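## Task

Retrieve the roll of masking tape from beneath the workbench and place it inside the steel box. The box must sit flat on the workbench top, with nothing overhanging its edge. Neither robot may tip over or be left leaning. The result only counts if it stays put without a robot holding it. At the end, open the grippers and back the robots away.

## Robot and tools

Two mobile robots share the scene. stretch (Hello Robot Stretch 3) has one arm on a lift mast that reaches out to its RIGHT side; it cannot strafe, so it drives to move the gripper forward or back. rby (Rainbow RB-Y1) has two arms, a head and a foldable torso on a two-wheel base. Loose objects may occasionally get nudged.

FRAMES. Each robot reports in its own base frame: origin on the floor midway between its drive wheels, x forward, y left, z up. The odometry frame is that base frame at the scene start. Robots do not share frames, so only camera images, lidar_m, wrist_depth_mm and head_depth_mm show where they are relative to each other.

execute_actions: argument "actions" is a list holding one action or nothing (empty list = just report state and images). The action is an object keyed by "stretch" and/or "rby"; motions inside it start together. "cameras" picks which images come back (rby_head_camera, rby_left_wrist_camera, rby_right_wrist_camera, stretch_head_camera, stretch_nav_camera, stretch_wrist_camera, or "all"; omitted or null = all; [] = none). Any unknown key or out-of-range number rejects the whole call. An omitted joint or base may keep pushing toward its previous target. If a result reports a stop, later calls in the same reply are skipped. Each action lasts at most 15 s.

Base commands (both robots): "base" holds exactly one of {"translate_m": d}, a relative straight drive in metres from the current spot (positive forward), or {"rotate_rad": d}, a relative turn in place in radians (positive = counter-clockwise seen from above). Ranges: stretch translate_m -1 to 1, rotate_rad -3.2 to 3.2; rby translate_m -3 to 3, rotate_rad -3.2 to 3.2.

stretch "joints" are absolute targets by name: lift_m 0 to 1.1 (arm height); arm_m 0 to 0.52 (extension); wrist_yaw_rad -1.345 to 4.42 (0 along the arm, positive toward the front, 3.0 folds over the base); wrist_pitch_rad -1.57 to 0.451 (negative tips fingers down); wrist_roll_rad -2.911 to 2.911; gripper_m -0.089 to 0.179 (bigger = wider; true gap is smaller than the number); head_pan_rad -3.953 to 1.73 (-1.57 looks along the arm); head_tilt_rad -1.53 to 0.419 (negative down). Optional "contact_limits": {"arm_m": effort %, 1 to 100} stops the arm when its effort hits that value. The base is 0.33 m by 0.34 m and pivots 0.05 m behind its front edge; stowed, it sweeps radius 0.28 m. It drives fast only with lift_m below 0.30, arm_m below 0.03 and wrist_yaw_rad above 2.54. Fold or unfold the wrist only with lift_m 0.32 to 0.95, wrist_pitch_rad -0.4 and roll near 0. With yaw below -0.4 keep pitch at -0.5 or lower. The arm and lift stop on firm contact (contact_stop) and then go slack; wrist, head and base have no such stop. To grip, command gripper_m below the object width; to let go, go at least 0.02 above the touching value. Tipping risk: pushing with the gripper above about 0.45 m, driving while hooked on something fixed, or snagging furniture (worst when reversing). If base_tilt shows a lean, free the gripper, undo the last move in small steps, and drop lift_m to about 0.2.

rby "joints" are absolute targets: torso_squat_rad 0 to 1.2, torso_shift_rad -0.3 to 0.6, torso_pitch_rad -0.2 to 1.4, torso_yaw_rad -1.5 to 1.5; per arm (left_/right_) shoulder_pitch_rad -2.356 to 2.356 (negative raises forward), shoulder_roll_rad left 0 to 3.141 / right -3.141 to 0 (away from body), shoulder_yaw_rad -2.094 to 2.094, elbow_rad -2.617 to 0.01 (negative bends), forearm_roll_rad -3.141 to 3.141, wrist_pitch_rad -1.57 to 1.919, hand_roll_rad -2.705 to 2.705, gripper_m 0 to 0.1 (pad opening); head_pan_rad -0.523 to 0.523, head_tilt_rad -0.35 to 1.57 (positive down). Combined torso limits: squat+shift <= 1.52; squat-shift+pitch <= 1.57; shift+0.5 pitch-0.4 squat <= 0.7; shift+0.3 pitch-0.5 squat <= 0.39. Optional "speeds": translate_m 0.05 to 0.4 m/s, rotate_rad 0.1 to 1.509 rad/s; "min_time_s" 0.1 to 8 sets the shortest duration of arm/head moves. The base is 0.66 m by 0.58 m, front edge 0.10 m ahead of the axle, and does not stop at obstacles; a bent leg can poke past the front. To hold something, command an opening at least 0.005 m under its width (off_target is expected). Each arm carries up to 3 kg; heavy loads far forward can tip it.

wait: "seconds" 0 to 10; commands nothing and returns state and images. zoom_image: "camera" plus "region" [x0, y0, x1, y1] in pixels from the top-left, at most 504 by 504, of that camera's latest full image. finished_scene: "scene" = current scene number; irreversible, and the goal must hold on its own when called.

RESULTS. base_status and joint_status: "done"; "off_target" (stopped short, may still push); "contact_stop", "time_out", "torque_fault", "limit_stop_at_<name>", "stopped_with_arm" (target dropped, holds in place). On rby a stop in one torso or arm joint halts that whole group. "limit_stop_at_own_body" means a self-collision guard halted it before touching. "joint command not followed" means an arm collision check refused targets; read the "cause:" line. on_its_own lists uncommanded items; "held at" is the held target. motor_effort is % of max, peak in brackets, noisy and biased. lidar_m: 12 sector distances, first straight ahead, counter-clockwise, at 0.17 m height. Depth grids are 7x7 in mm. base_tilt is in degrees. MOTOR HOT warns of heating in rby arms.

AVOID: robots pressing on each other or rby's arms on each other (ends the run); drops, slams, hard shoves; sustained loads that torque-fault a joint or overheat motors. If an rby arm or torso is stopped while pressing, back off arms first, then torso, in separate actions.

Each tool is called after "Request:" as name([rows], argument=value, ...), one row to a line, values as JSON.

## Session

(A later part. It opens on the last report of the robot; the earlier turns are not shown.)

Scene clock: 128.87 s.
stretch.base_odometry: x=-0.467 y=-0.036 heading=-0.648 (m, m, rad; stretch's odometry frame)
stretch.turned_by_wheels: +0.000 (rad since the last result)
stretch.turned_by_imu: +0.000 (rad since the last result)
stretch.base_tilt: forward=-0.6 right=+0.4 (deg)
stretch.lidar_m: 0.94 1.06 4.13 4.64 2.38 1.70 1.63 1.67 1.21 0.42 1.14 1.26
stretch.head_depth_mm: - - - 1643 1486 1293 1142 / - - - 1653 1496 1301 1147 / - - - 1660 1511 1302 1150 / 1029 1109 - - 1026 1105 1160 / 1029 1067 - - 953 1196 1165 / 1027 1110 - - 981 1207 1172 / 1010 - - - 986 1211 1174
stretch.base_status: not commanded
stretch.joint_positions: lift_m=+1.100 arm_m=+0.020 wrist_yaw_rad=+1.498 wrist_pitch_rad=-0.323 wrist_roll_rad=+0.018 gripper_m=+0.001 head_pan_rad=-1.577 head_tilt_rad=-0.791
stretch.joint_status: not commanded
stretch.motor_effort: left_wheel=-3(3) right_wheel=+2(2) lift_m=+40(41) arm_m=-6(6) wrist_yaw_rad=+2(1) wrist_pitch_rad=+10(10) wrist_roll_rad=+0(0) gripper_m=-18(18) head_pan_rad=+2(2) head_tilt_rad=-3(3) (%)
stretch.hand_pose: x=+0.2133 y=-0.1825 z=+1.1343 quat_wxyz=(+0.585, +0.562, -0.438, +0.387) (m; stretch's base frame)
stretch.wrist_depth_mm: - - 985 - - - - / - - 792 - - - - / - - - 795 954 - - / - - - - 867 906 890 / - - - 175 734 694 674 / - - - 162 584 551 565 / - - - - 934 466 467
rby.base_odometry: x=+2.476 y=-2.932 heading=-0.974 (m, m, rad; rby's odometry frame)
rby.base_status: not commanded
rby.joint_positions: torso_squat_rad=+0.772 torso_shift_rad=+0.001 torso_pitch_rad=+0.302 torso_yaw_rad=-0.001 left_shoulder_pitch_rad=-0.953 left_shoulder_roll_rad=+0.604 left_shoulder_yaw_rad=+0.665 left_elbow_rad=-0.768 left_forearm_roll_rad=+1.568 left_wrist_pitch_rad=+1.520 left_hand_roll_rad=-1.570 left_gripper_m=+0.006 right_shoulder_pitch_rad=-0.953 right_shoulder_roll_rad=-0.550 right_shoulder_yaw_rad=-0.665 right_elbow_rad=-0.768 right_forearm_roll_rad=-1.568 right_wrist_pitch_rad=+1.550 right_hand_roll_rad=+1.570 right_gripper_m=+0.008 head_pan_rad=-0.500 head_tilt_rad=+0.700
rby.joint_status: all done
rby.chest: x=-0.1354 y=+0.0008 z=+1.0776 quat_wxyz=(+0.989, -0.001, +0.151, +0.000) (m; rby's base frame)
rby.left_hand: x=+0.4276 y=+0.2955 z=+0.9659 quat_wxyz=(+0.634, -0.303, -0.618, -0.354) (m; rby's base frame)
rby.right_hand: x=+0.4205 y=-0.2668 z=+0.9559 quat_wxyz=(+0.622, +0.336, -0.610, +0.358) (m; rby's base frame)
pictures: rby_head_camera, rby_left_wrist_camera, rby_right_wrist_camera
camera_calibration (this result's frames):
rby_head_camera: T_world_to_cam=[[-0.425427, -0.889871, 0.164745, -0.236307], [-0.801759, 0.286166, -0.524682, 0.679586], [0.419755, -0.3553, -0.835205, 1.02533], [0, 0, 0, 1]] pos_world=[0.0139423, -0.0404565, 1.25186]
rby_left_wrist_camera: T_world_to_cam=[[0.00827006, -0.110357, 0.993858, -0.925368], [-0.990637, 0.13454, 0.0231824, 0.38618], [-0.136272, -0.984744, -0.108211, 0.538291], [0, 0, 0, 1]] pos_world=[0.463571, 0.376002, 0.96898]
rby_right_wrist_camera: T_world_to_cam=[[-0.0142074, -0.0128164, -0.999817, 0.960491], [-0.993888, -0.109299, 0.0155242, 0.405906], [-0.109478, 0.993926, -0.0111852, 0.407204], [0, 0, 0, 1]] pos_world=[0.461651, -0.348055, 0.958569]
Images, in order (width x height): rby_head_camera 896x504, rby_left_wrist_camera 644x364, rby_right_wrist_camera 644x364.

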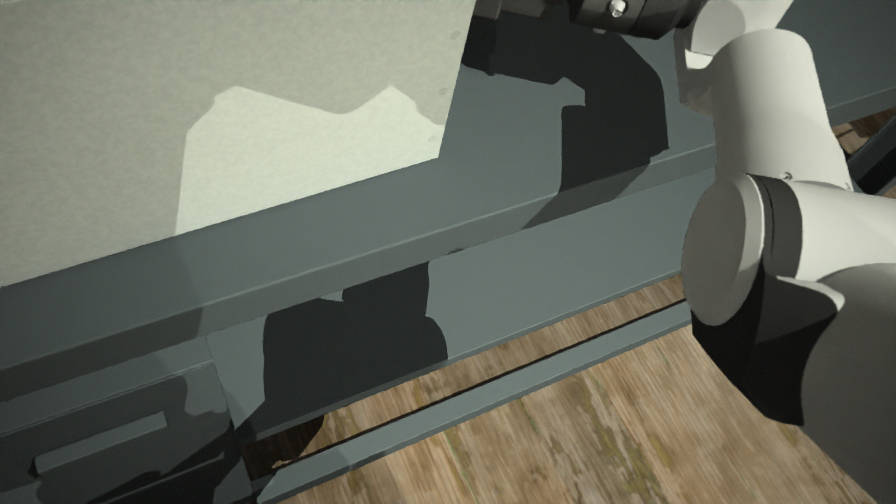

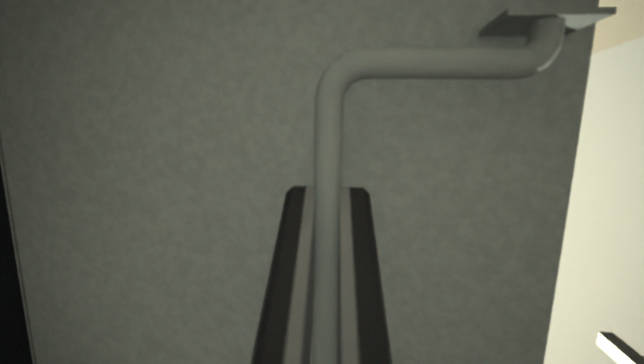

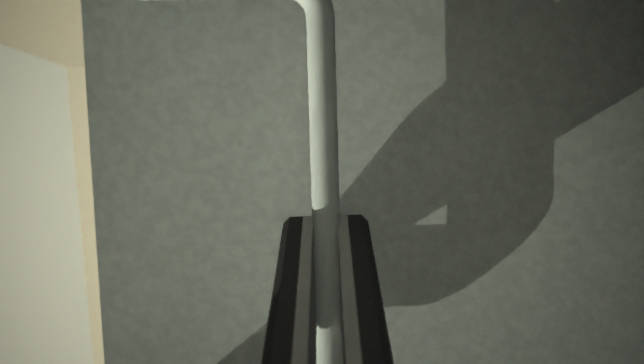

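Request:
execute_actions([
  {"rby":{"joints":{"torso_squat_rad":0.795}}},
], cameras=["rby_head_camera"])

Scene clock: 132.00 s.
stretch.base_odometry: x=-0.467 y=-0.036 heading=-0.648 (m, m, rad; stretch's odometry frame)
stretch.turned_by_wheels: +0.000 (rad since the last result)
stretch.turned_by_imu: -0.001 (rad since the last result)
stretch.base_tilt: forward=-0.5 right=+0.4 (deg)
stretch.lidar_m: 0.94 1.06 4.14 4.64 2.37 1.70 1.63 1.67 1.21 0.42 1.14 1.26
stretch.head_depth_mm: - - - 1639 1496 1291 1146 / - - - 1657 1501 1306 1149 / - - - 1661 1501 1308 1157 / 1029 1111 - - 1030 1103 1157 / 1030 1061 - - 956 1195 1165 / 1026 1109 - - 983 1206 1170 / 1005 - - - 986 1212 1171
stretch.base_status: not commanded
stretch.joint_positions: lift_m=+1.100 arm_m=+0.020 wrist_yaw_rad=+1.498 wrist_pitch_rad=-0.323 wrist_roll_rad=+0.018 gripper_m=+0.001 head_pan_rad=-1.577 head_tilt_rad=-0.791
stretch.joint_status: not commanded
stretch.motor_effort: left_wheel=-3(3) right_wheel=+2(3) lift_m=+41(40) arm_m=-6(6) wrist_yaw_rad=+2(2) wrist_pitch_rad=+10(10) wrist_roll_rad=+0(0) gripper_m=-18(19) head_pan_rad=+2(2) head_tilt_rad=-3(4) (%)
stretch.hand_pose: x=+0.2133 y=-0.1825 z=+1.1343 quat_wxyz=(+0.585, +0.562, -0.438, +0.387) (m; stretch's base frame)
stretch.wrist_depth_mm: - - - - - - - / - - 834 - - - - / - - - 818 960 - - / - - - - 839 884 882 / - - - 175 724 679 690 / - - - 162 586 554 561 / - - - - 920 466 471
rby.base_odometry: x=+2.476 y=-2.932 heading=-0.974 (m, m, rad; rby's odometry frame)
rby.base_status: not commanded
rby.joint_positions: torso_squat_rad=+0.795 torso_shift_rad=+0.000 torso_pitch_rad=+0.299 torso_yaw_rad=-0.001 left_shoulder_pitch_rad=-0.957 left_shoulder_roll_rad=+0.605 left_shoulder_yaw_rad=+0.665 left_elbow_rad=-0.770 left_forearm_roll_rad=+1.570 left_wrist_pitch_rad=+1.519 left_hand_roll_rad=-1.570 left_gripper_m=+0.006 right_shoulder_pitch_rad=-0.959 right_shoulder_roll_rad=-0.551 right_shoulder_yaw_rad=-0.666 right_elbow_rad=-0.771 right_forearm_roll_rad=-1.571 right_wrist_pitch_rad=+1.549 right_hand_roll_rad=+1.570 right_gripper_m=+0.008 head_pan_rad=-0.500 head_tilt_rad=+0.700
rby.joint_status: all done
rby.chest: x=-0.1366 y=+0.0009 z=+1.0663 quat_wxyz=(+0.989, -0.001, +0.149, +0.000) (m; rby's base frame)
rby.left_hand: x=+0.4275 y=+0.2957 z=+0.9592 quat_wxyz=(+0.631, -0.301, -0.621, -0.355) (m; rby's base frame)
rby.right_hand: x=+0.4209 y=-0.2666 z=+0.9508 quat_wxyz=(+0.618, +0.334, -0.614, +0.359) (m; rby's base frame)
pictures: rby_head_camera
camera_calibration (this result's frames):
rby_head_camera: T_world_to_cam=[[-0.425818, -0.889864, 0.163772, -0.233918], [-0.800356, 0.286014, -0.526903, 0.675229], [0.422031, -0.355441, -0.833997, 1.01555], [0, 0, 0, 1]] pos_world=[0.012225, -0.0403136, 1.24105]
Images, in order (width x height): rby_head_camera 896x504.

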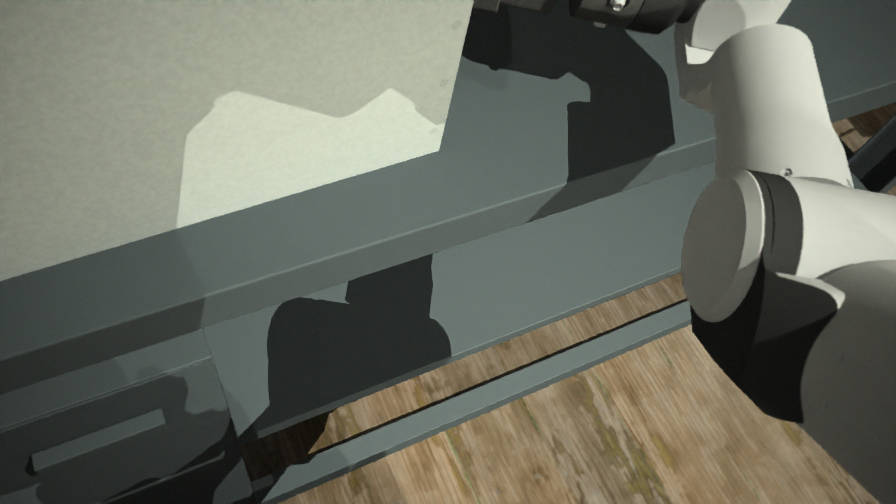

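Down.

Request:
execute_actions([
  {"rby":{"joints":{"left_gripper_m":0.06,"right_gripper_m":0.06}}},
], cameras=[])

Request:
execute_actions([
  {"rby":{"joints":{"left_shoulder_roll_rad":0.8,"right_shoulder_roll_rad":-0.8,"head_pan_rad":0,"head_tilt_rad":0.2}}},
], cameras=["rby_left_wrist_camera","rby_right_wrist_camera"])

Scene clock: 135.57 s.
stretch.base_odometry: x=-0.467 y=-0.036 heading=-0.648 (m, m, rad; stretch's odometry frame)
stretch.turned_by_wheels: +0.000 (rad since the last result)
stretch.turned_by_imu: -0.001 (rad since the last result)
stretch.base_tilt: forward=-0.5 right=+0.4 (deg)
stretch.lidar_m: 0.93 1.06 4.12 4.64 2.37 1.69 1.62 1.67 1.21 0.42 1.14 1.26
stretch.head_depth_mm: - - - 1639 1494 1294 1144 / - - - 1658 1501 1300 1149 / - - - 1653 1507 1309 1151 / 1028 1107 - - 1030 1105 1159 / 1027 1066 - - 955 1199 1156 / 1028 1109 - - 983 1207 1175 / 1009 - - - 986 1212 1177
stretch.base_status: not commanded
stretch.joint_positions: lift_m=+1.100 arm_m=+0.020 wrist_yaw_rad=+1.498 wrist_pitch_rad=-0.323 wrist_roll_rad=+0.018 gripper_m=+0.001 head_pan_rad=-1.577 head_tilt_rad=-0.791
stretch.joint_status: not commanded
stretch.motor_effort: left_wheel=-3(3) right_wheel=+2(2) lift_m=+41(40) arm_m=-6(6) wrist_yaw_rad=+2(2) wrist_pitch_rad=+11(10) wrist_roll_rad=+0(0) gripper_m=-18(19) head_pan_rad=+2(1) head_tilt_rad=-3(3) (%)
stretch.hand_pose: x=+0.2133 y=-0.1825 z=+1.1343 quat_wxyz=(+0.585, +0.562, -0.438, +0.387) (m; stretch's base frame)
stretch.wrist_depth_mm: - - - - - - - / - - 833 - - - - / - - - 819 986 - - / - - - - 856 902 895 / - - - 174 727 681 682 / - - - 162 581 547 564 / - - - - 909 465 470
rby.base_odometry: x=+2.476 y=-2.932 heading=-0.974 (m, m, rad; rby's odometry frame)
rby.base_status: not commanded
rby.joint_positions: torso_squat_rad=+0.795 torso_shift_rad=+0.001 torso_pitch_rad=+0.301 torso_yaw_rad=-0.001 left_shoulder_pitch_rad=-0.954 left_shoulder_roll_rad=+0.606 left_shoulder_yaw_rad=+0.666 left_elbow_rad=-0.769 left_forearm_roll_rad=+1.569 left_wrist_pitch_rad=+1.519 left_hand_roll_rad=-1.570 left_gripper_m=+0.059 right_shoulder_pitch_rad=-0.955 right_shoulder_roll_rad=-0.551 right_shoulder_yaw_rad=-0.666 right_elbow_rad=-0.769 right_forearm_roll_rad=-1.569 right_wrist_pitch_rad=+1.549 right_hand_roll_rad=+1.570 right_gripper_m=+0.059 head_pan_rad=-0.500 head_tilt_rad=+0.700
rby.joint_status: all done
rby.chest: x=-0.1361 y=+0.0008 z=+1.0663 quat_wxyz=(+0.989, -0.001, +0.150, +0.000) (m; rby's base frame)
rby.left_hand: x=+0.4275 y=+0.2967 z=+0.9572 quat_wxyz=(+0.633, -0.301, -0.620, -0.354) (m; rby's base frame)
rby.right_hand: x=+0.4206 y=-0.2673 z=+0.9475 quat_wxyz=(+0.621, +0.335, -0.612, +0.358) (m; rby's base frame)
pictures: none
No camera images: the call's "cameras" was empty. Leave "cameras" out to get every camera's image.

Scene clock: 136.57 s.
stretch.base_odometry: x=-0.467 y=-0.036 heading=-0.648 (m, m, rad; stretch's odometry frame)
stretch.turned_by_wheels: +0.000 (rad since the last result)
stretch.turned_by_imu: +0.000 (rad since the last result)
stretch.base_tilt: forward=-0.5 right=+0.4 (deg)
stretch.lidar_m: 0.94 1.06 4.15 4.64 2.37 1.70 1.63 1.68 1.21 0.42 1.14 1.26
stretch.head_depth_mm: - - - 1642 1490 1293 1144 / - - - 1661 1494 1299 1148 / - - - 1663 1506 1308 1155 / 1028 1109 - - 1029 1102 1158 / 1029 1064 - - 955 1204 1161 / 1028 1110 - - 982 1205 1171 / 1008 - - - 987 1208 1176
stretch.base_status: not commanded
stretch.joint_positions: lift_m=+1.100 arm_m=+0.020 wrist_yaw_rad=+1.498 wrist_pitch_rad=-0.323 wrist_roll_rad=+0.018 gripper_m=+0.001 head_pan_rad=-1.577 head_tilt_rad=-0.791
stretch.joint_status: not commanded
stretch.motor_effort: left_wheel=-3(3) right_wheel=+2(2) lift_m=+40(40) arm_m=-6(5) wrist_yaw_rad=+1(2) wrist_pitch_rad=+11(11) wrist_roll_rad=+0(0) gripper_m=-19(18) head_pan_rad=+2(2) head_tilt_rad=-4(3) (%)
stretch.hand_pose: x=+0.2133 y=-0.1825 z=+1.1343 quat_wxyz=(+0.585, +0.562, -0.438, +0.387) (m; stretch's base frame)
stretch.wrist_depth_mm: - - - - - - - / - - 808 - - - - / - - - 697 646 - - / - - - - 910 926 884 / - - - 175 725 684 681 / - - - 163 588 556 556 / - - - - 904 471 465
rby.base_odometry: x=+2.476 y=-2.932 heading=-0.974 (m, m, rad; rby's odometry frame)
rby.base_status: not commanded
rby.joint_positions: torso_squat_rad=+0.795 torso_shift_rad=+0.000 torso_pitch_rad=+0.300 torso_yaw_rad=-0.001 left_shoulder_pitch_rad=-0.957 left_shoulder_roll_rad=+0.800 left_shoulder_yaw_rad=+0.665 left_elbow_rad=-0.770 left_forearm_roll_rad=+1.570 left_wrist_pitch_rad=+1.520 left_hand_roll_rad=-1.570 left_gripper_m=+0.060 right_shoulder_pitch_rad=-0.957 right_shoulder_roll_rad=-0.800 right_shoulder_yaw_rad=-0.665 right_elbow_rad=-0.770 right_forearm_roll_rad=-1.570 right_wrist_pitch_rad=+1.550 right_hand_roll_rad=+1.570 right_gripper_m=+0.060 head_pan_rad=+0.000 head_tilt_rad=+0.200
rby.joint_status: all done
rby.chest: x=-0.1364 y=+0.0008 z=+1.0663 quat_wxyz=(+0.989, -0.001, +0.149, +0.000) (m; rby's base frame)
rby.left_hand: x=+0.4235 y=+0.3791 z=+1.0061 quat_wxyz=(+0.653, -0.208, -0.624, -0.374) (m; rby's base frame)
rby.right_hand: x=+0.4178 y=-0.3740 z=+1.0057 quat_wxyz=(+0.651, +0.217, -0.618, +0.384) (m; rby's base frame)
pictures: rby_left_wrist_camera, rby_right_wrist_camera
camera_calibration (this result's frames):
rby_left_wrist_camera: T_world_to_cam=[[-0.0335557, -0.260788, 0.964813, -0.852142], [-0.999272, 0.0262766, -0.0276517, 0.465693], [-0.0181408, -0.965039, -0.26148, 0.721133], [0, 0, 0, 1]] pos_world=[0.449842, 0.461457, 1.0236]
rby_right_wrist_camera: T_world_to_cam=[[0.0479596, -0.207476, -0.977064, 0.88726], [-0.998175, 0.0259934, -0.0545155, 0.513561], [0.0367079, 0.977895, -0.205851, 0.642706], [0, 0, 0, 1]] pos_world=[0.446479, -0.457762, 1.02721]
Images, in order (width x height): rby_left_wrist_camera 644x364, rby_right_wrist_camera 644x364.

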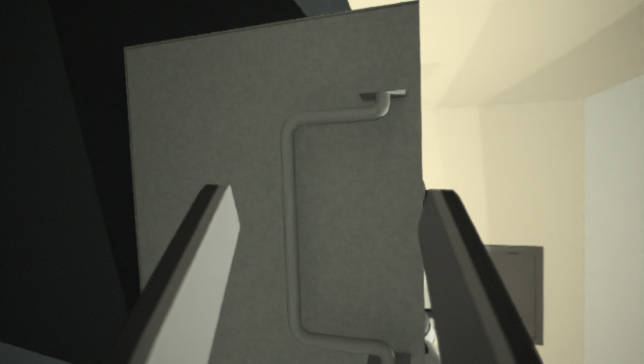

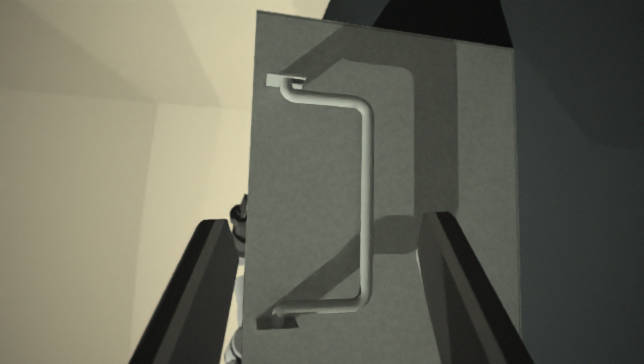

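Request:
execute_actions([
  {"rby":{"base":{"translate_m":-1.8}},"stretch":{"base":{"translate_m":0.25},"joints":{"wrist_pitch_rad":0,"head_tilt_rad":-0.5}}},
], cameras=[])

Request:
execute_actions([
  {"stretch":{"base":{"translate_m":0.75}}},
], cameras=["rby_head_camera","stretch_nav_camera"])

Scene clock: 146.93 s.
stretch.base_odometry: x=-0.268 y=-0.187 heading=-0.648 (m, m, rad; stretch's odometry frame)
stretch.turned_by_wheels: +0.000 (rad since the last result)
stretch.turned_by_imu: -0.002 (rad since the last result)
stretch.base_tilt: forward=-0.5 right=+0.3 (deg)
stretch.lidar_m: 1.58 2.66 1.74 4.66 2.73 1.96 1.87 1.67 0.44 0.75 1.14 1.03
stretch.head_depth_mm: - - - - - 564 705 / - - - - - 567 870 / - - - - - 569 878 / 978 1071 1170 1050 - 573 879 / 977 1074 1181 1062 - 559 881 / 980 1071 1179 - - 561 888 / 984 1052 - - - 561 890
stretch.base_status: done
stretch.joint_positions: lift_m=+1.100 arm_m=+0.020 wrist_yaw_rad=+1.498 wrist_pitch_rad=-0.027 wrist_roll_rad=+0.018 gripper_m=+0.001 head_pan_rad=-1.577 head_tilt_rad=-0.508
stretch.joint_status: all done
stretch.motor_effort: left_wheel=-3(4) right_wheel=+2(7) lift_m=+40(41) arm_m=-6(6) wrist_yaw_rad=+2(2) wrist_pitch_rad=+12(13) wrist_roll_rad=+0(0) gripper_m=-18(19) head_pan_rad=+1(1) head_tilt_rad=+3(16) (%)
stretch.hand_pose: x=+0.2335 y=-0.1839 z=+1.2076 quat_wxyz=(+0.520, +0.493, -0.516, +0.470) (m; stretch's base frame)
stretch.wrist_depth_mm: - - - - - - - / - - - - - - - / - - - - - - - / - - - - - - - / - - - 174 849 957 - / - - - 162 753 765 858 / - - - - 677 684 671
rby.base_odometry: x=+1.465 y=-1.443 heading=-0.975 (m, m, rad; rby's odometry frame)
rby.base_status: done
rby.joint_positions: torso_squat_rad=+0.795 torso_shift_rad=+0.000 torso_pitch_rad=+0.300 torso_yaw_rad=-0.001 left_shoulder_pitch_rad=-0.957 left_shoulder_roll_rad=+0.800 left_shoulder_yaw_rad=+0.665 left_elbow_rad=-0.770 left_forearm_roll_rad=+1.570 left_wrist_pitch_rad=+1.520 left_hand_roll_rad=-1.570 left_gripper_m=+0.060 right_shoulder_pitch_rad=-0.957 right_shoulder_roll_rad=-0.800 right_shoulder_yaw_rad=-0.665 right_elbow_rad=-0.770 right_forearm_roll_rad=-1.570 right_wrist_pitch_rad=+1.550 right_hand_roll_rad=+1.570 right_gripper_m=+0.060 head_pan_rad=+0.000 head_tilt_rad=+0.200
rby.joint_status: not commanded
rby.chest: x=-0.1364 y=+0.0008 z=+1.0663 quat_wxyz=(+0.989, -0.001, +0.149, +0.000) (m; rby's base frame)
rby.left_hand: x=+0.4235 y=+0.3791 z=+1.0062 quat_wxyz=(+0.653, -0.208, -0.624, -0.374) (m; rby's base frame)
rby.right_hand: x=+0.4178 y=-0.3739 z=+1.0057 quat_wxyz=(+0.651, +0.217, -0.618, +0.384) (m; rby's base frame)
pictures: none
No camera images: the call's "cameras" was empty. Leave "cameras" out to get every camera's image.

Scene clock: 155.83 s.
stretch.base_odometry: x=+0.330 y=-0.640 heading=-0.648 (m, m, rad; stretch's odometry frame)
stretch.turned_by_wheels: +0.000 (rad since the last result)
stretch.turned_by_imu: -0.002 (rad since the last result)
stretch.base_tilt: forward=-0.6 right=+0.4 (deg)
stretch.lidar_m: 1.97 2.03 1.64 1.59 3.80 2.74 2.63 1.00 1.13 0.70 0.47 0.61
stretch.head_depth_mm: - - - - - 565 865 / - - - - - 566 851 / - - - - - 569 856 / 970 1060 1156 734 - 567 857 / 971 1063 1153 735 - 545 863 / 970 1063 1156 - - 547 738 / 973 1041 - - - 551 729
stretch.base_status: done
stretch.joint_positions: lift_m=+1.100 arm_m=+0.020 wrist_yaw_rad=+1.498 wrist_pitch_rad=-0.027 wrist_roll_rad=+0.018 gripper_m=+0.001 head_pan_rad=-1.577 head_tilt_rad=-0.508
stretch.joint_status: not commanded
stretch.motor_effort: left_wheel=-3(5) right_wheel=+2(8) lift_m=+40(40) arm_m=-7(6) wrist_yaw_rad=+1(2) wrist_pitch_rad=+12(12) wrist_roll_rad=+0(0) gripper_m=-19(19) head_pan_rad=+2(1) head_tilt_rad=+2(2) (%)
stretch.hand_pose: x=+0.2335 y=-0.1839 z=+1.2076 quat_wxyz=(+0.520, +0.493, -0.516, +0.470) (m; stretch's base frame)
stretch.wrist_depth_mm: - - - - - - - / - - - - - - - / - - - - - - - / - - - - - - - / - - - 175 - - - / - - - 163 - 882 501 / - - - - 680 418 506
rby.base_odometry: x=+1.465 y=-1.443 heading=-0.975 (m, m, rad; rby's odometry frame)
rby.base_status: not commanded
rby.joint_positions: torso_squat_rad=+0.795 torso_shift_rad=+0.000 torso_pitch_rad=+0.300 torso_yaw_rad=-0.001 left_shoulder_pitch_rad=-0.957 left_shoulder_roll_rad=+0.800 left_shoulder_yaw_rad=+0.665 left_elbow_rad=-0.770 left_forearm_roll_rad=+1.570 left_wrist_pitch_rad=+1.520 left_hand_roll_rad=-1.570 left_gripper_m=+0.060 right_shoulder_pitch_rad=-0.957 right_shoulder_roll_rad=-0.800 right_shoulder_yaw_rad=-0.665 right_elbow_rad=-0.770 right_forearm_roll_rad=-1.570 right_wrist_pitch_rad=+1.550 right_hand_roll_rad=+1.570 right_gripper_m=+0.060 head_pan_rad=+0.000 head_tilt_rad=+0.200
rby.joint_status: not commanded
rby.chest: x=-0.1364 y=+0.0008 z=+1.0663 quat_wxyz=(+0.989, -0.001, +0.149, +0.000) (m; rby's base frame)
rby.left_hand: x=+0.4235 y=+0.3791 z=+1.0062 quat_wxyz=(+0.653, -0.208, -0.624, -0.374) (m; rby's base frame)
rby.right_hand: x=+0.4178 y=-0.3739 z=+1.0057 quat_wxyz=(+0.651, +0.217, -0.618, +0.384) (m; rby's base frame)
pictures: rby_head_camera, stretch_nav_camera (sideways: a quarter turn counterclockwise sets it upright)
camera_calibration (this result's frames):
rby_head_camera: T_world_to_cam=[[0.0210587, -0.99913, 0.0359888, -0.0488211], [-0.512129, -0.0416957, -0.857896, 1.10606], [0.858651, -0.000364672, -0.512561, 0.637441], [0, 0, 0, 1]] pos_world=[0.0201337, -0.00242823, 1.27737]
stretch_nav_camera: T_world_to_cam=[[0.00643755, -0.477471, 0.878624, -1.09897], [-0.999939, 0.00480577, 0.00993801, 0.0478878], [-0.00896758, -0.878634, -0.477411, 0.584216], [0, 0, 0, 1]] pos_world=[0.0601985, -0.0116438, 1.24402]
Images, in order (width x height): rby_head_camera 896x504, stretch_nav_camera 672x504.

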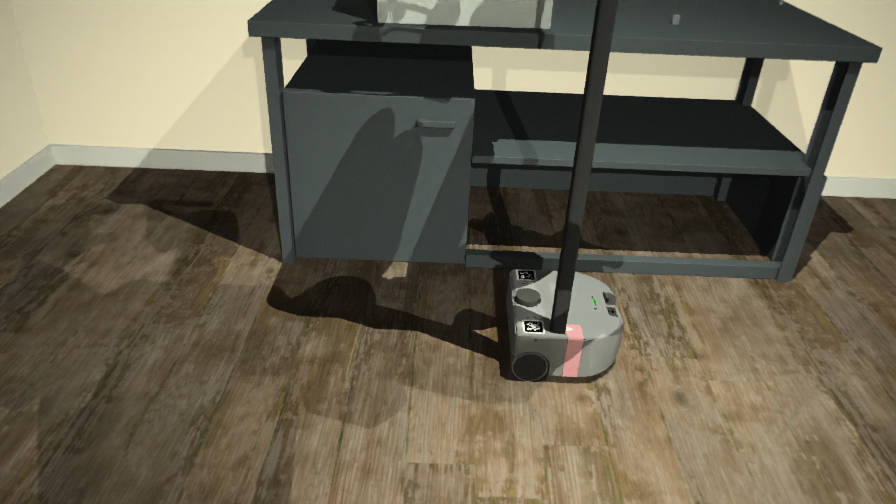

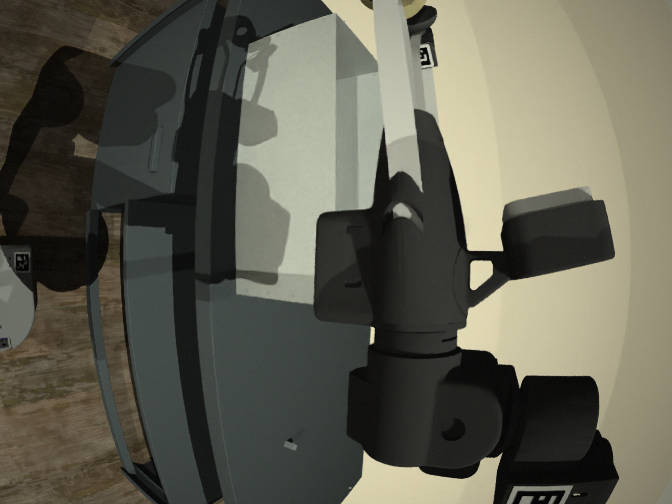

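Request:
execute_actions([
  {"stretch":{"base":{"translate_m":0.12},"joints":{"arm_m":0.47}},"rby":{"joints":{"head_tilt_rad":-0.15}}},
], cameras=[])

Request:
execute_actions([
  {"stretch":{"joints":{"wrist_pitch_rad":-0.86}}},
])

Scene clock: 163.60 s.
stretch.base_odometry: x=+0.426 y=-0.712 heading=-0.648 (m, m, rad; stretch's odometry frame)
stretch.turned_by_wheels: +0.000 (rad since the last result)
stretch.turned_by_imu: -0.002 (rad since the last result)
stretch.base_tilt: forward=-0.5 right=+0.4 (deg)
stretch.lidar_m: 1.84 1.91 2.40 1.58 3.98 2.86 2.75 1.11 1.13 0.44 0.45 0.61
stretch.head_depth_mm: - 1059 1144 843 544 564 848 / 991 1056 1140 723 523 563 851 / - 1085 1152 746 520 562 852 / 967 1080 1153 744 518 560 818 / 956 1035 1151 739 516 560 723 / 969 1046 1153 750 515 563 725 / 970 1051 1159 748 512 564 729
stretch.base_status: done
stretch.joint_positions: lift_m=+1.100 arm_m=+0.470 wrist_yaw_rad=+1.499 wrist_pitch_rad=-0.026 wrist_roll_rad=+0.018 gripper_m=+0.001 head_pan_rad=-1.577 head_tilt_rad=-0.507
stretch.joint_status: all done
stretch.motor_effort: left_wheel=-3(5) right_wheel=+2(7) lift_m=+40(41) arm_m=+5(4) wrist_yaw_rad=+1(2) wrist_pitch_rad=+11(13) wrist_roll_rad=+0(0) gripper_m=-17(19) head_pan_rad=+2(2) head_tilt_rad=+3(2) (%)
stretch.hand_pose: x=+0.2335 y=-0.6330 z=+1.2077 quat_wxyz=(+0.520, +0.493, -0.516, +0.470) (m; stretch's base frame)
stretch.wrist_depth_mm: - - - - - 748 548 / - - - - - 776 541 / - - - - - 800 552 / - - - - - 790 560 / - - - 174 - 808 555 / - - - 162 - 803 564 / - - 661 682 646 668 570
rby.base_odometry: x=+1.465 y=-1.443 heading=-0.975 (m, m, rad; rby's odometry frame)
rby.base_status: not commanded
rby.joint_positions: torso_squat_rad=+0.795 torso_shift_rad=+0.000 torso_pitch_rad=+0.300 torso_yaw_rad=-0.001 left_shoulder_pitch_rad=-0.957 left_shoulder_roll_rad=+0.800 left_shoulder_yaw_rad=+0.665 left_elbow_rad=-0.770 left_forearm_roll_rad=+1.570 left_wrist_pitch_rad=+1.520 left_hand_roll_rad=-1.570 left_gripper_m=+0.060 right_shoulder_pitch_rad=-0.957 right_shoulder_roll_rad=-0.800 right_shoulder_yaw_rad=-0.665 right_elbow_rad=-0.770 right_forearm_roll_rad=-1.570 right_wrist_pitch_rad=+1.550 right_hand_roll_rad=+1.570 right_gripper_m=+0.060 head_pan_rad=+0.000 head_tilt_rad=-0.150
rby.joint_status: all done
rby.chest: x=-0.1364 y=+0.0008 z=+1.0663 quat_wxyz=(+0.989, -0.001, +0.149, +0.000) (m; rby's base frame)
rby.left_hand: x=+0.4235 y=+0.3791 z=+1.0062 quat_wxyz=(+0.653, -0.208, -0.624, -0.374) (m; rby's base frame)
rby.right_hand: x=+0.4178 y=-0.3739 z=+1.0057 quat_wxyz=(+0.651, +0.217, -0.618, +0.384) (m; rby's base frame)
pictures: none
No camera images: the call's "cameras" was empty. Leave "cameras" out to get every camera's image.

Scene clock: 164.87 s.
stretch.base_odometry: x=+0.426 y=-0.712 heading=-0.648 (m, m, rad; stretch's odometry frame)
stretch.turned_by_wheels: +0.000 (rad since the last result)
stretch.turned_by_imu: +0.000 (rad since the last result)
stretch.base_tilt: forward=-0.5 right=+0.4 (deg)
stretch.lidar_m: 1.85 1.92 2.40 1.58 3.97 2.86 2.75 1.11 1.13 0.44 0.45 0.61
stretch.head_depth_mm: - 1057 1152 845 544 565 846 / 991 1057 1140 723 522 565 851 / - - 1150 746 519 562 853 / 969 1047 1171 742 518 558 819 / 970 1047 1146 748 517 560 721 / 971 1061 1156 751 515 563 726 / 971 1065 1152 751 512 564 730
stretch.base_status: not commanded
stretch.joint_positions: lift_m=+1.100 arm_m=+0.470 wrist_yaw_rad=+1.499 wrist_pitch_rad=-0.870 wrist_roll_rad=+0.018 gripper_m=+0.001 head_pan_rad=-1.577 head_tilt_rad=-0.507
stretch.joint_status: all done
stretch.motor_effort: left_wheel=-3(3) right_wheel=+3(3) lift_m=+41(40) arm_m=+5(5) wrist_yaw_rad=+2(1) wrist_pitch_rad=+5(9) wrist_roll_rad=+0(0) gripper_m=-18(18) head_pan_rad=+2(1) head_tilt_rad=+3(2) (%)
stretch.hand_pose: x=+0.1251 y=-0.6253 z=+1.0272 quat_wxyz=(+0.670, +0.657, -0.272, +0.213) (m; stretch's base frame)
stretch.wrist_depth_mm: - 296 300 312 603 601 552 / 283 331 353 356 538 531 514 / 256 372 423 425 458 476 480 / 245 371 421 418 292 426 428 / 241 354 393 174 229 388 391 / 234 334 353 162 175 358 356 / 228 315 322 328 243 330 330
rby.base_odometry: x=+1.465 y=-1.443 heading=-0.975 (m, m, rad; rby's odometry frame)
rby.base_status: not commanded
rby.joint_positions: torso_squat_rad=+0.795 torso_shift_rad=+0.000 torso_pitch_rad=+0.300 torso_yaw_rad=-0.001 left_shoulder_pitch_rad=-0.957 left_shoulder_roll_rad=+0.800 left_shoulder_yaw_rad=+0.665 left_elbow_rad=-0.770 left_forearm_roll_rad=+1.570 left_wrist_pitch_rad=+1.520 left_hand_roll_rad=-1.570 left_gripper_m=+0.060 right_shoulder_pitch_rad=-0.957 right_shoulder_roll_rad=-0.800 right_shoulder_yaw_rad=-0.665 right_elbow_rad=-0.770 right_forearm_roll_rad=-1.570 right_wrist_pitch_rad=+1.550 right_hand_roll_rad=+1.570 right_gripper_m=+0.060 head_pan_rad=+0.000 head_tilt_rad=-0.150
rby.joint_status: not commanded
rby.chest: x=-0.1364 y=+0.0008 z=+1.0663 quat_wxyz=(+0.989, -0.001, +0.149, +0.000) (m; rby's base frame)
rby.left_hand: x=+0.4235 y=+0.3791 z=+1.0062 quat_wxyz=(+0.653, -0.208, -0.624, -0.374) (m; rby's base frame)
rby.right_hand: x=+0.4178 y=-0.3739 z=+1.0057 quat_wxyz=(+0.651, +0.217, -0.618, +0.384) (m; rby's base frame)
pictures: rby_head_camera, rby_left_wrist_camera, rby_right_wrist_camera, stretch_head_camera (sideways: a quarter turn clockwise sets it upright), stretch_nav_camera (sideways: a quarter turn counterclockwise sets it upright), stretch_wrist_camera
camera_calibration (this result's frames):
rby_head_camera: T_world_to_cam=[[0.00793312, -0.999115, 0.0413074, -0.0562133], [-0.186868, -0.0420622, -0.981484, 1.27897], [0.982353, 0.0000672099, -0.187036, 0.23719], [0, 0, 0, 1]] pos_world=[0.00644059, -0.00238305, 1.30198]
rby_left_wrist_camera: T_world_to_cam=[[-0.0336895, -0.260751, 0.964818, -0.852166], [-0.999267, 0.0263611, -0.027768, 0.465805], [-0.0181932, -0.965046, -0.261447, 0.721103], [0, 0, 0, 1]] pos_world=[0.449873, 0.461415, 1.02365]
rby_right_wrist_camera: T_world_to_cam=[[0.0480699, -0.207425, -0.977069, 0.887286], [-0.998172, 0.0258887, -0.0546042, 0.513641], [0.0366213, 0.977908, -0.205801, 0.642656], [0, 0, 0, 1]] pos_world=[0.446516, -0.457711, 1.02725]
stretch_head_camera: T_world_to_cam=[[0.0352344, 0.515447, -0.856197, 1.13769], [0.999091, 0.00241315, 0.0425676, -0.0566036], [0.0240075, -0.856918, -0.514894, 0.630053], [0, 0, 0, 1]] pos_world=[0.00134041, -0.0463779, 1.3009]
stretch_nav_camera: T_world_to_cam=[[0.00643945, -0.477136, 0.878806, -1.09921], [-0.999939, 0.00480981, 0.00993847, 0.0478872], [-0.00896888, -0.878817, -0.477075, 0.58378], [0, 0, 0, 1]] pos_world=[0.0601984, -0.0116659, 1.24402]
stretch_wrist_camera: T_world_to_cam=[[-0.130406, -0.991065, -0.0280246, -0.575487], [-0.849529, 0.126266, -0.512208, 0.749518], [0.51117, -0.0429874, -0.858404, 0.958524], [0, 0, 0, 1]] pos_world=[0.0717218, -0.623779, 1.19058]
Images, in order (width x height): rby_head_camera 896x504, rby_left_wrist_camera 644x364, rby_right_wrist_camera 644x364, stretch_head_camera 896x504, stretch_nav_camera 672x504, stretch_wrist_camera 644x364.

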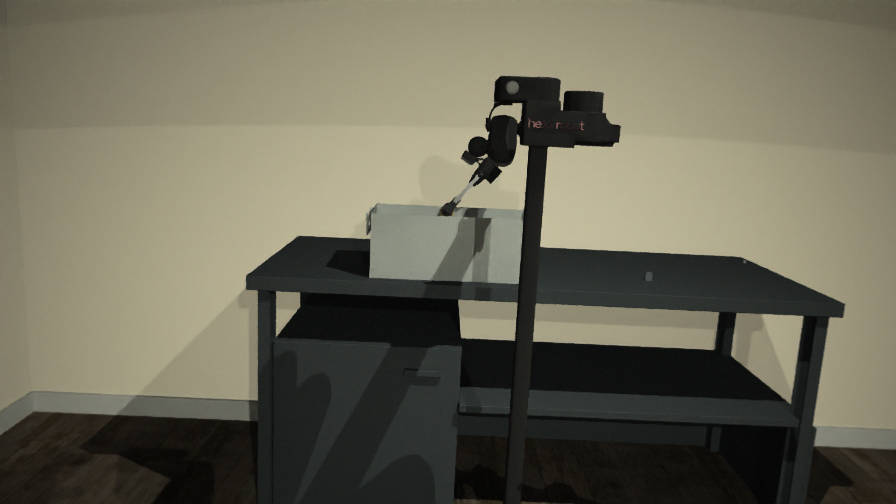

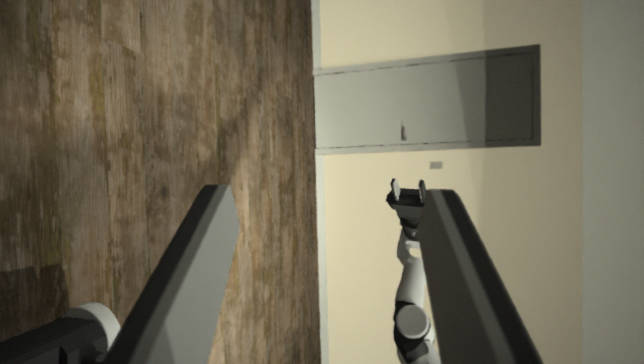

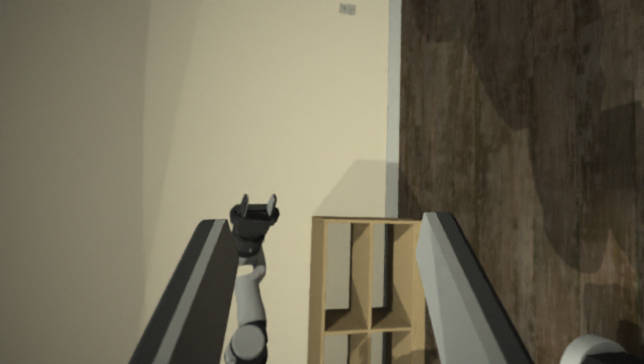

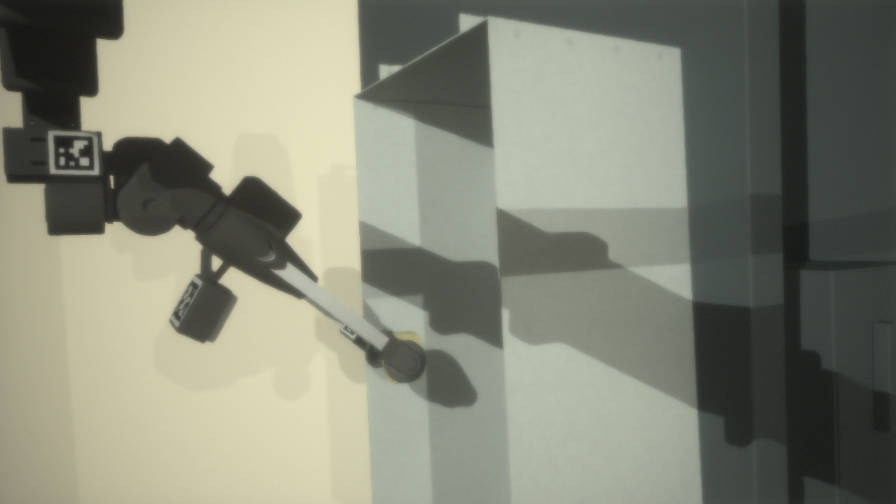

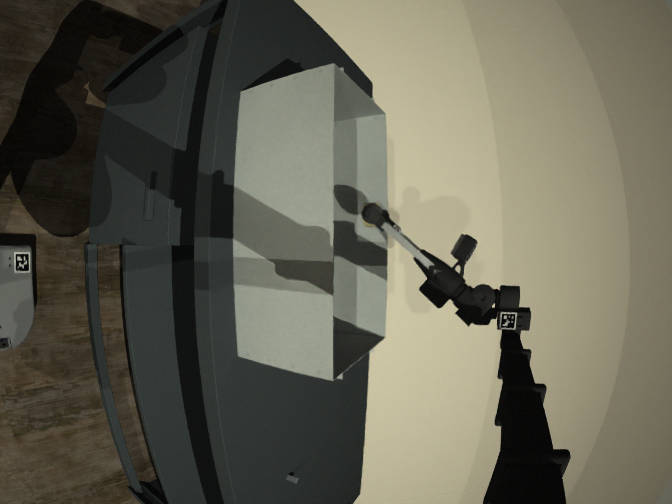

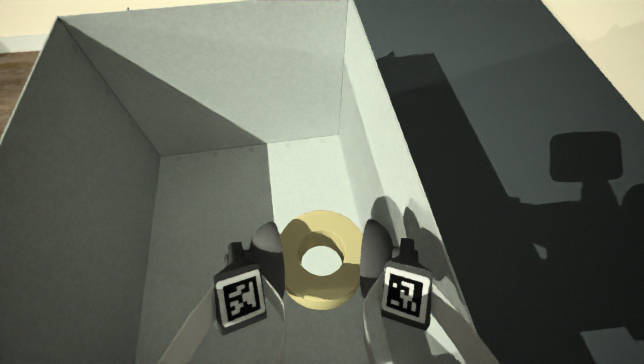

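Near the far wall; retract.

Request:
execute_actions([
  {"stretch":{"joints":{"arm_m":0.415}}},
], cameras=[])

Request:
execute_actions([
  {"stretch":{"joints":{"lift_m":0.945}}},
], cameras=["stretch_head_camera","stretch_wrist_camera"])

Scene clock: 168.50 s.
stretch.base_odometry: x=+0.426 y=-0.712 heading=-0.648 (m, m, rad; stretch's odometry frame)
stretch.turned_by_wheels: +0.000 (rad since the last result)
stretch.turned_by_imu: -0.001 (rad since the last result)
stretch.base_tilt: forward=-0.5 right=+0.4 (deg)
stretch.lidar_m: 1.84 1.91 2.40 1.58 3.97 2.87 2.75 1.11 1.13 0.44 0.45 0.61
stretch.head_depth_mm: - 1058 1151 848 543 564 847 / 993 1057 1136 724 522 564 849 / - - 1153 745 520 561 853 / 969 1043 1177 742 518 559 820 / 967 1041 1151 747 516 560 723 / 972 1059 1156 761 515 563 726 / 971 1062 1149 750 513 564 730
stretch.base_status: not commanded
stretch.joint_positions: lift_m=+1.100 arm_m=+0.415 wrist_yaw_rad=+1.499 wrist_pitch_rad=-0.870 wrist_roll_rad=+0.018 gripper_m=+0.001 head_pan_rad=-1.577 head_tilt_rad=-0.507
stretch.joint_status: all done
stretch.motor_effort: left_wheel=-3(3) right_wheel=+2(3) lift_m=+40(42) arm_m=-6(10) wrist_yaw_rad=+1(1) wrist_pitch_rad=+4(4) wrist_roll_rad=+0(0) gripper_m=-18(18) head_pan_rad=+2(2) head_tilt_rad=+3(2) (%)
stretch.hand_pose: x=+0.1250 y=-0.5711 z=+1.0271 quat_wxyz=(+0.670, +0.657, -0.272, +0.213) (m; stretch's base frame)
stretch.wrist_depth_mm: - 305 302 315 323 600 584 / - 311 348 366 312 521 522 / - 271 413 448 326 459 473 / - 258 425 432 341 235 434 / - 246 386 174 325 211 393 / - 238 350 162 306 208 358 / 175 225 324 327 324 201 170
rby.base_odometry: x=+1.465 y=-1.443 heading=-0.975 (m, m, rad; rby's odometry frame)
rby.base_status: not commanded
rby.joint_positions: torso_squat_rad=+0.795 torso_shift_rad=+0.000 torso_pitch_rad=+0.300 torso_yaw_rad=-0.001 left_shoulder_pitch_rad=-0.957 left_shoulder_roll_rad=+0.800 left_shoulder_yaw_rad=+0.665 left_elbow_rad=-0.770 left_forearm_roll_rad=+1.570 left_wrist_pitch_rad=+1.520 left_hand_roll_rad=-1.570 left_gripper_m=+0.060 right_shoulder_pitch_rad=-0.957 right_shoulder_roll_rad=-0.800 right_shoulder_yaw_rad=-0.665 right_elbow_rad=-0.770 right_forearm_roll_rad=-1.570 right_wrist_pitch_rad=+1.550 right_hand_roll_rad=+1.570 right_gripper_m=+0.060 head_pan_rad=+0.000 head_tilt_rad=-0.150
rby.joint_status: not commanded
rby.chest: x=-0.1364 y=+0.0008 z=+1.0663 quat_wxyz=(+0.989, -0.001, +0.149, +0.000) (m; rby's base frame)
rby.left_hand: x=+0.4235 y=+0.3791 z=+1.0062 quat_wxyz=(+0.653, -0.208, -0.624, -0.374) (m; rby's base frame)
rby.right_hand: x=+0.4178 y=-0.3739 z=+1.0057 quat_wxyz=(+0.651, +0.217, -0.618, +0.384) (m; rby's base frame)
pictures: none
No camera images: the call's "cameras" was empty. Leave "cameras" out to get every camera's image.

Scene clock: 170.73 s.
stretch.base_odometry: x=+0.426 y=-0.712 heading=-0.648 (m, m, rad; stretch's odometry frame)
stretch.turned_by_wheels: +0.000 (rad since the last result)
stretch.turned_by_imu: -0.001 (rad since the last result)
stretch.base_tilt: forward=-0.5 right=+0.4 (deg)
stretch.lidar_m: 1.85 1.91 2.40 1.58 3.97 2.86 2.75 1.12 1.13 0.44 0.45 0.61
stretch.head_depth_mm: 968 1056 1133 - 543 564 847 / 971 1060 712 722 522 565 850 / 971 1053 - 759 521 561 855 / 967 1060 1151 721 519 560 821 / 969 1060 1156 753 516 560 721 / 970 1061 1153 752 515 564 725 / 971 1063 1158 748 513 564 730
stretch.base_status: not commanded
stretch.joint_positions: lift_m=+0.945 arm_m=+0.415 wrist_yaw_rad=+1.499 wrist_pitch_rad=-0.871 wrist_roll_rad=+0.018 gripper_m=+0.001 head_pan_rad=-1.577 head_tilt_rad=-0.507
stretch.joint_status: all done
stretch.motor_effort: left_wheel=-3(3) right_wheel=+3(2) lift_m=+32(37) arm_m=-7(6) wrist_yaw_rad=+1(1) wrist_pitch_rad=+5(4) wrist_roll_rad=+0(0) gripper_m=-19(18) head_pan_rad=+2(2) head_tilt_rad=+3(2) (%)
stretch.hand_pose: x=+0.1249 y=-0.5711 z=+0.8724 quat_wxyz=(+0.670, +0.657, -0.272, +0.212) (m; stretch's base frame)
stretch.wrist_depth_mm: 196 277 299 314 290 174 125 / 189 285 300 301 285 181 128 / 183 256 268 268 263 187 131 / 177 240 244 243 243 194 135 / 172 216 224 174 225 200 137 / 167 202 203 163 206 197 141 / 162 186 185 187 184 188 144
rby.base_odometry: x=+1.465 y=-1.443 heading=-0.975 (m, m, rad; rby's odometry frame)
rby.base_status: not commanded
rby.joint_positions: torso_squat_rad=+0.795 torso_shift_rad=+0.000 torso_pitch_rad=+0.300 torso_yaw_rad=-0.001 left_shoulder_pitch_rad=-0.957 left_shoulder_roll_rad=+0.800 left_shoulder_yaw_rad=+0.665 left_elbow_rad=-0.770 left_forearm_roll_rad=+1.570 left_wrist_pitch_rad=+1.520 left_hand_roll_rad=-1.570 left_gripper_m=+0.060 right_shoulder_pitch_rad=-0.957 right_shoulder_roll_rad=-0.800 right_shoulder_yaw_rad=-0.665 right_elbow_rad=-0.770 right_forearm_roll_rad=-1.570 right_wrist_pitch_rad=+1.550 right_hand_roll_rad=+1.570 right_gripper_m=+0.060 head_pan_rad=+0.000 head_tilt_rad=-0.150
rby.joint_status: not commanded
rby.chest: x=-0.1364 y=+0.0008 z=+1.0663 quat_wxyz=(+0.989, -0.001, +0.149, +0.000) (m; rby's base frame)
rby.left_hand: x=+0.4235 y=+0.3791 z=+1.0062 quat_wxyz=(+0.653, -0.208, -0.624, -0.374) (m; rby's base frame)
rby.right_hand: x=+0.4178 y=-0.3739 z=+1.0057 quat_wxyz=(+0.651, +0.217, -0.618, +0.384) (m; rby's base frame)
pictures: stretch_head_camera (sideways: a quarter turn clockwise sets it upright), stretch_wrist_camera
camera_calibration (this result's frames):
stretch_head_camera: T_world_to_cam=[[0.0352342, 0.515442, -0.8562, 1.13769], [0.999091, 0.00241364, 0.0425675, -0.0566035], [0.0240076, -0.856921, -0.514889, 0.630046], [0, 0, 0, 1]] pos_world=[0.00134042, -0.0463779, 1.3009]
stretch_wrist_camera: T_world_to_cam=[[-0.130365, -0.991071, -0.0279734, -0.526134], [-0.84998, 0.126242, -0.511465, 0.662609], [0.51043, -0.0429004, -0.858849, 0.828583], [0, 0, 0, 1]] pos_world=[0.0716808, -0.569539, 1.03581]
Images, in order (width x height): stretch_head_camera 896x504, stretch_wrist_camera 644x364.

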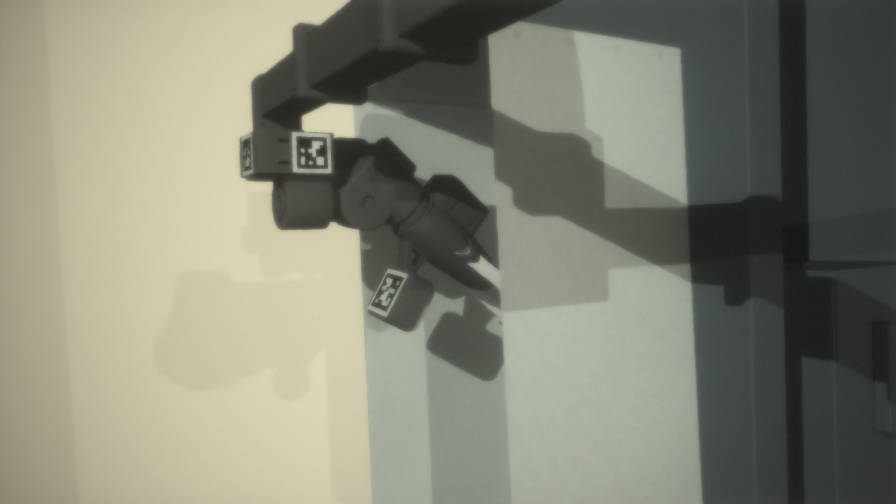

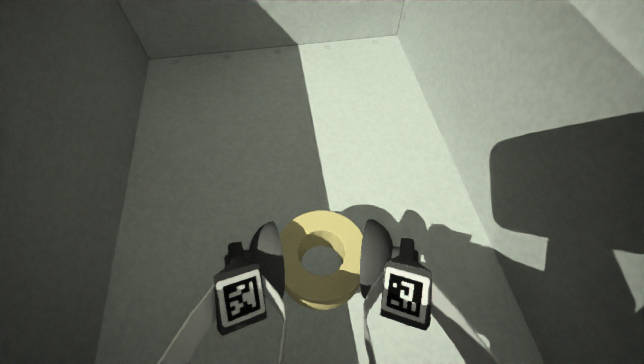

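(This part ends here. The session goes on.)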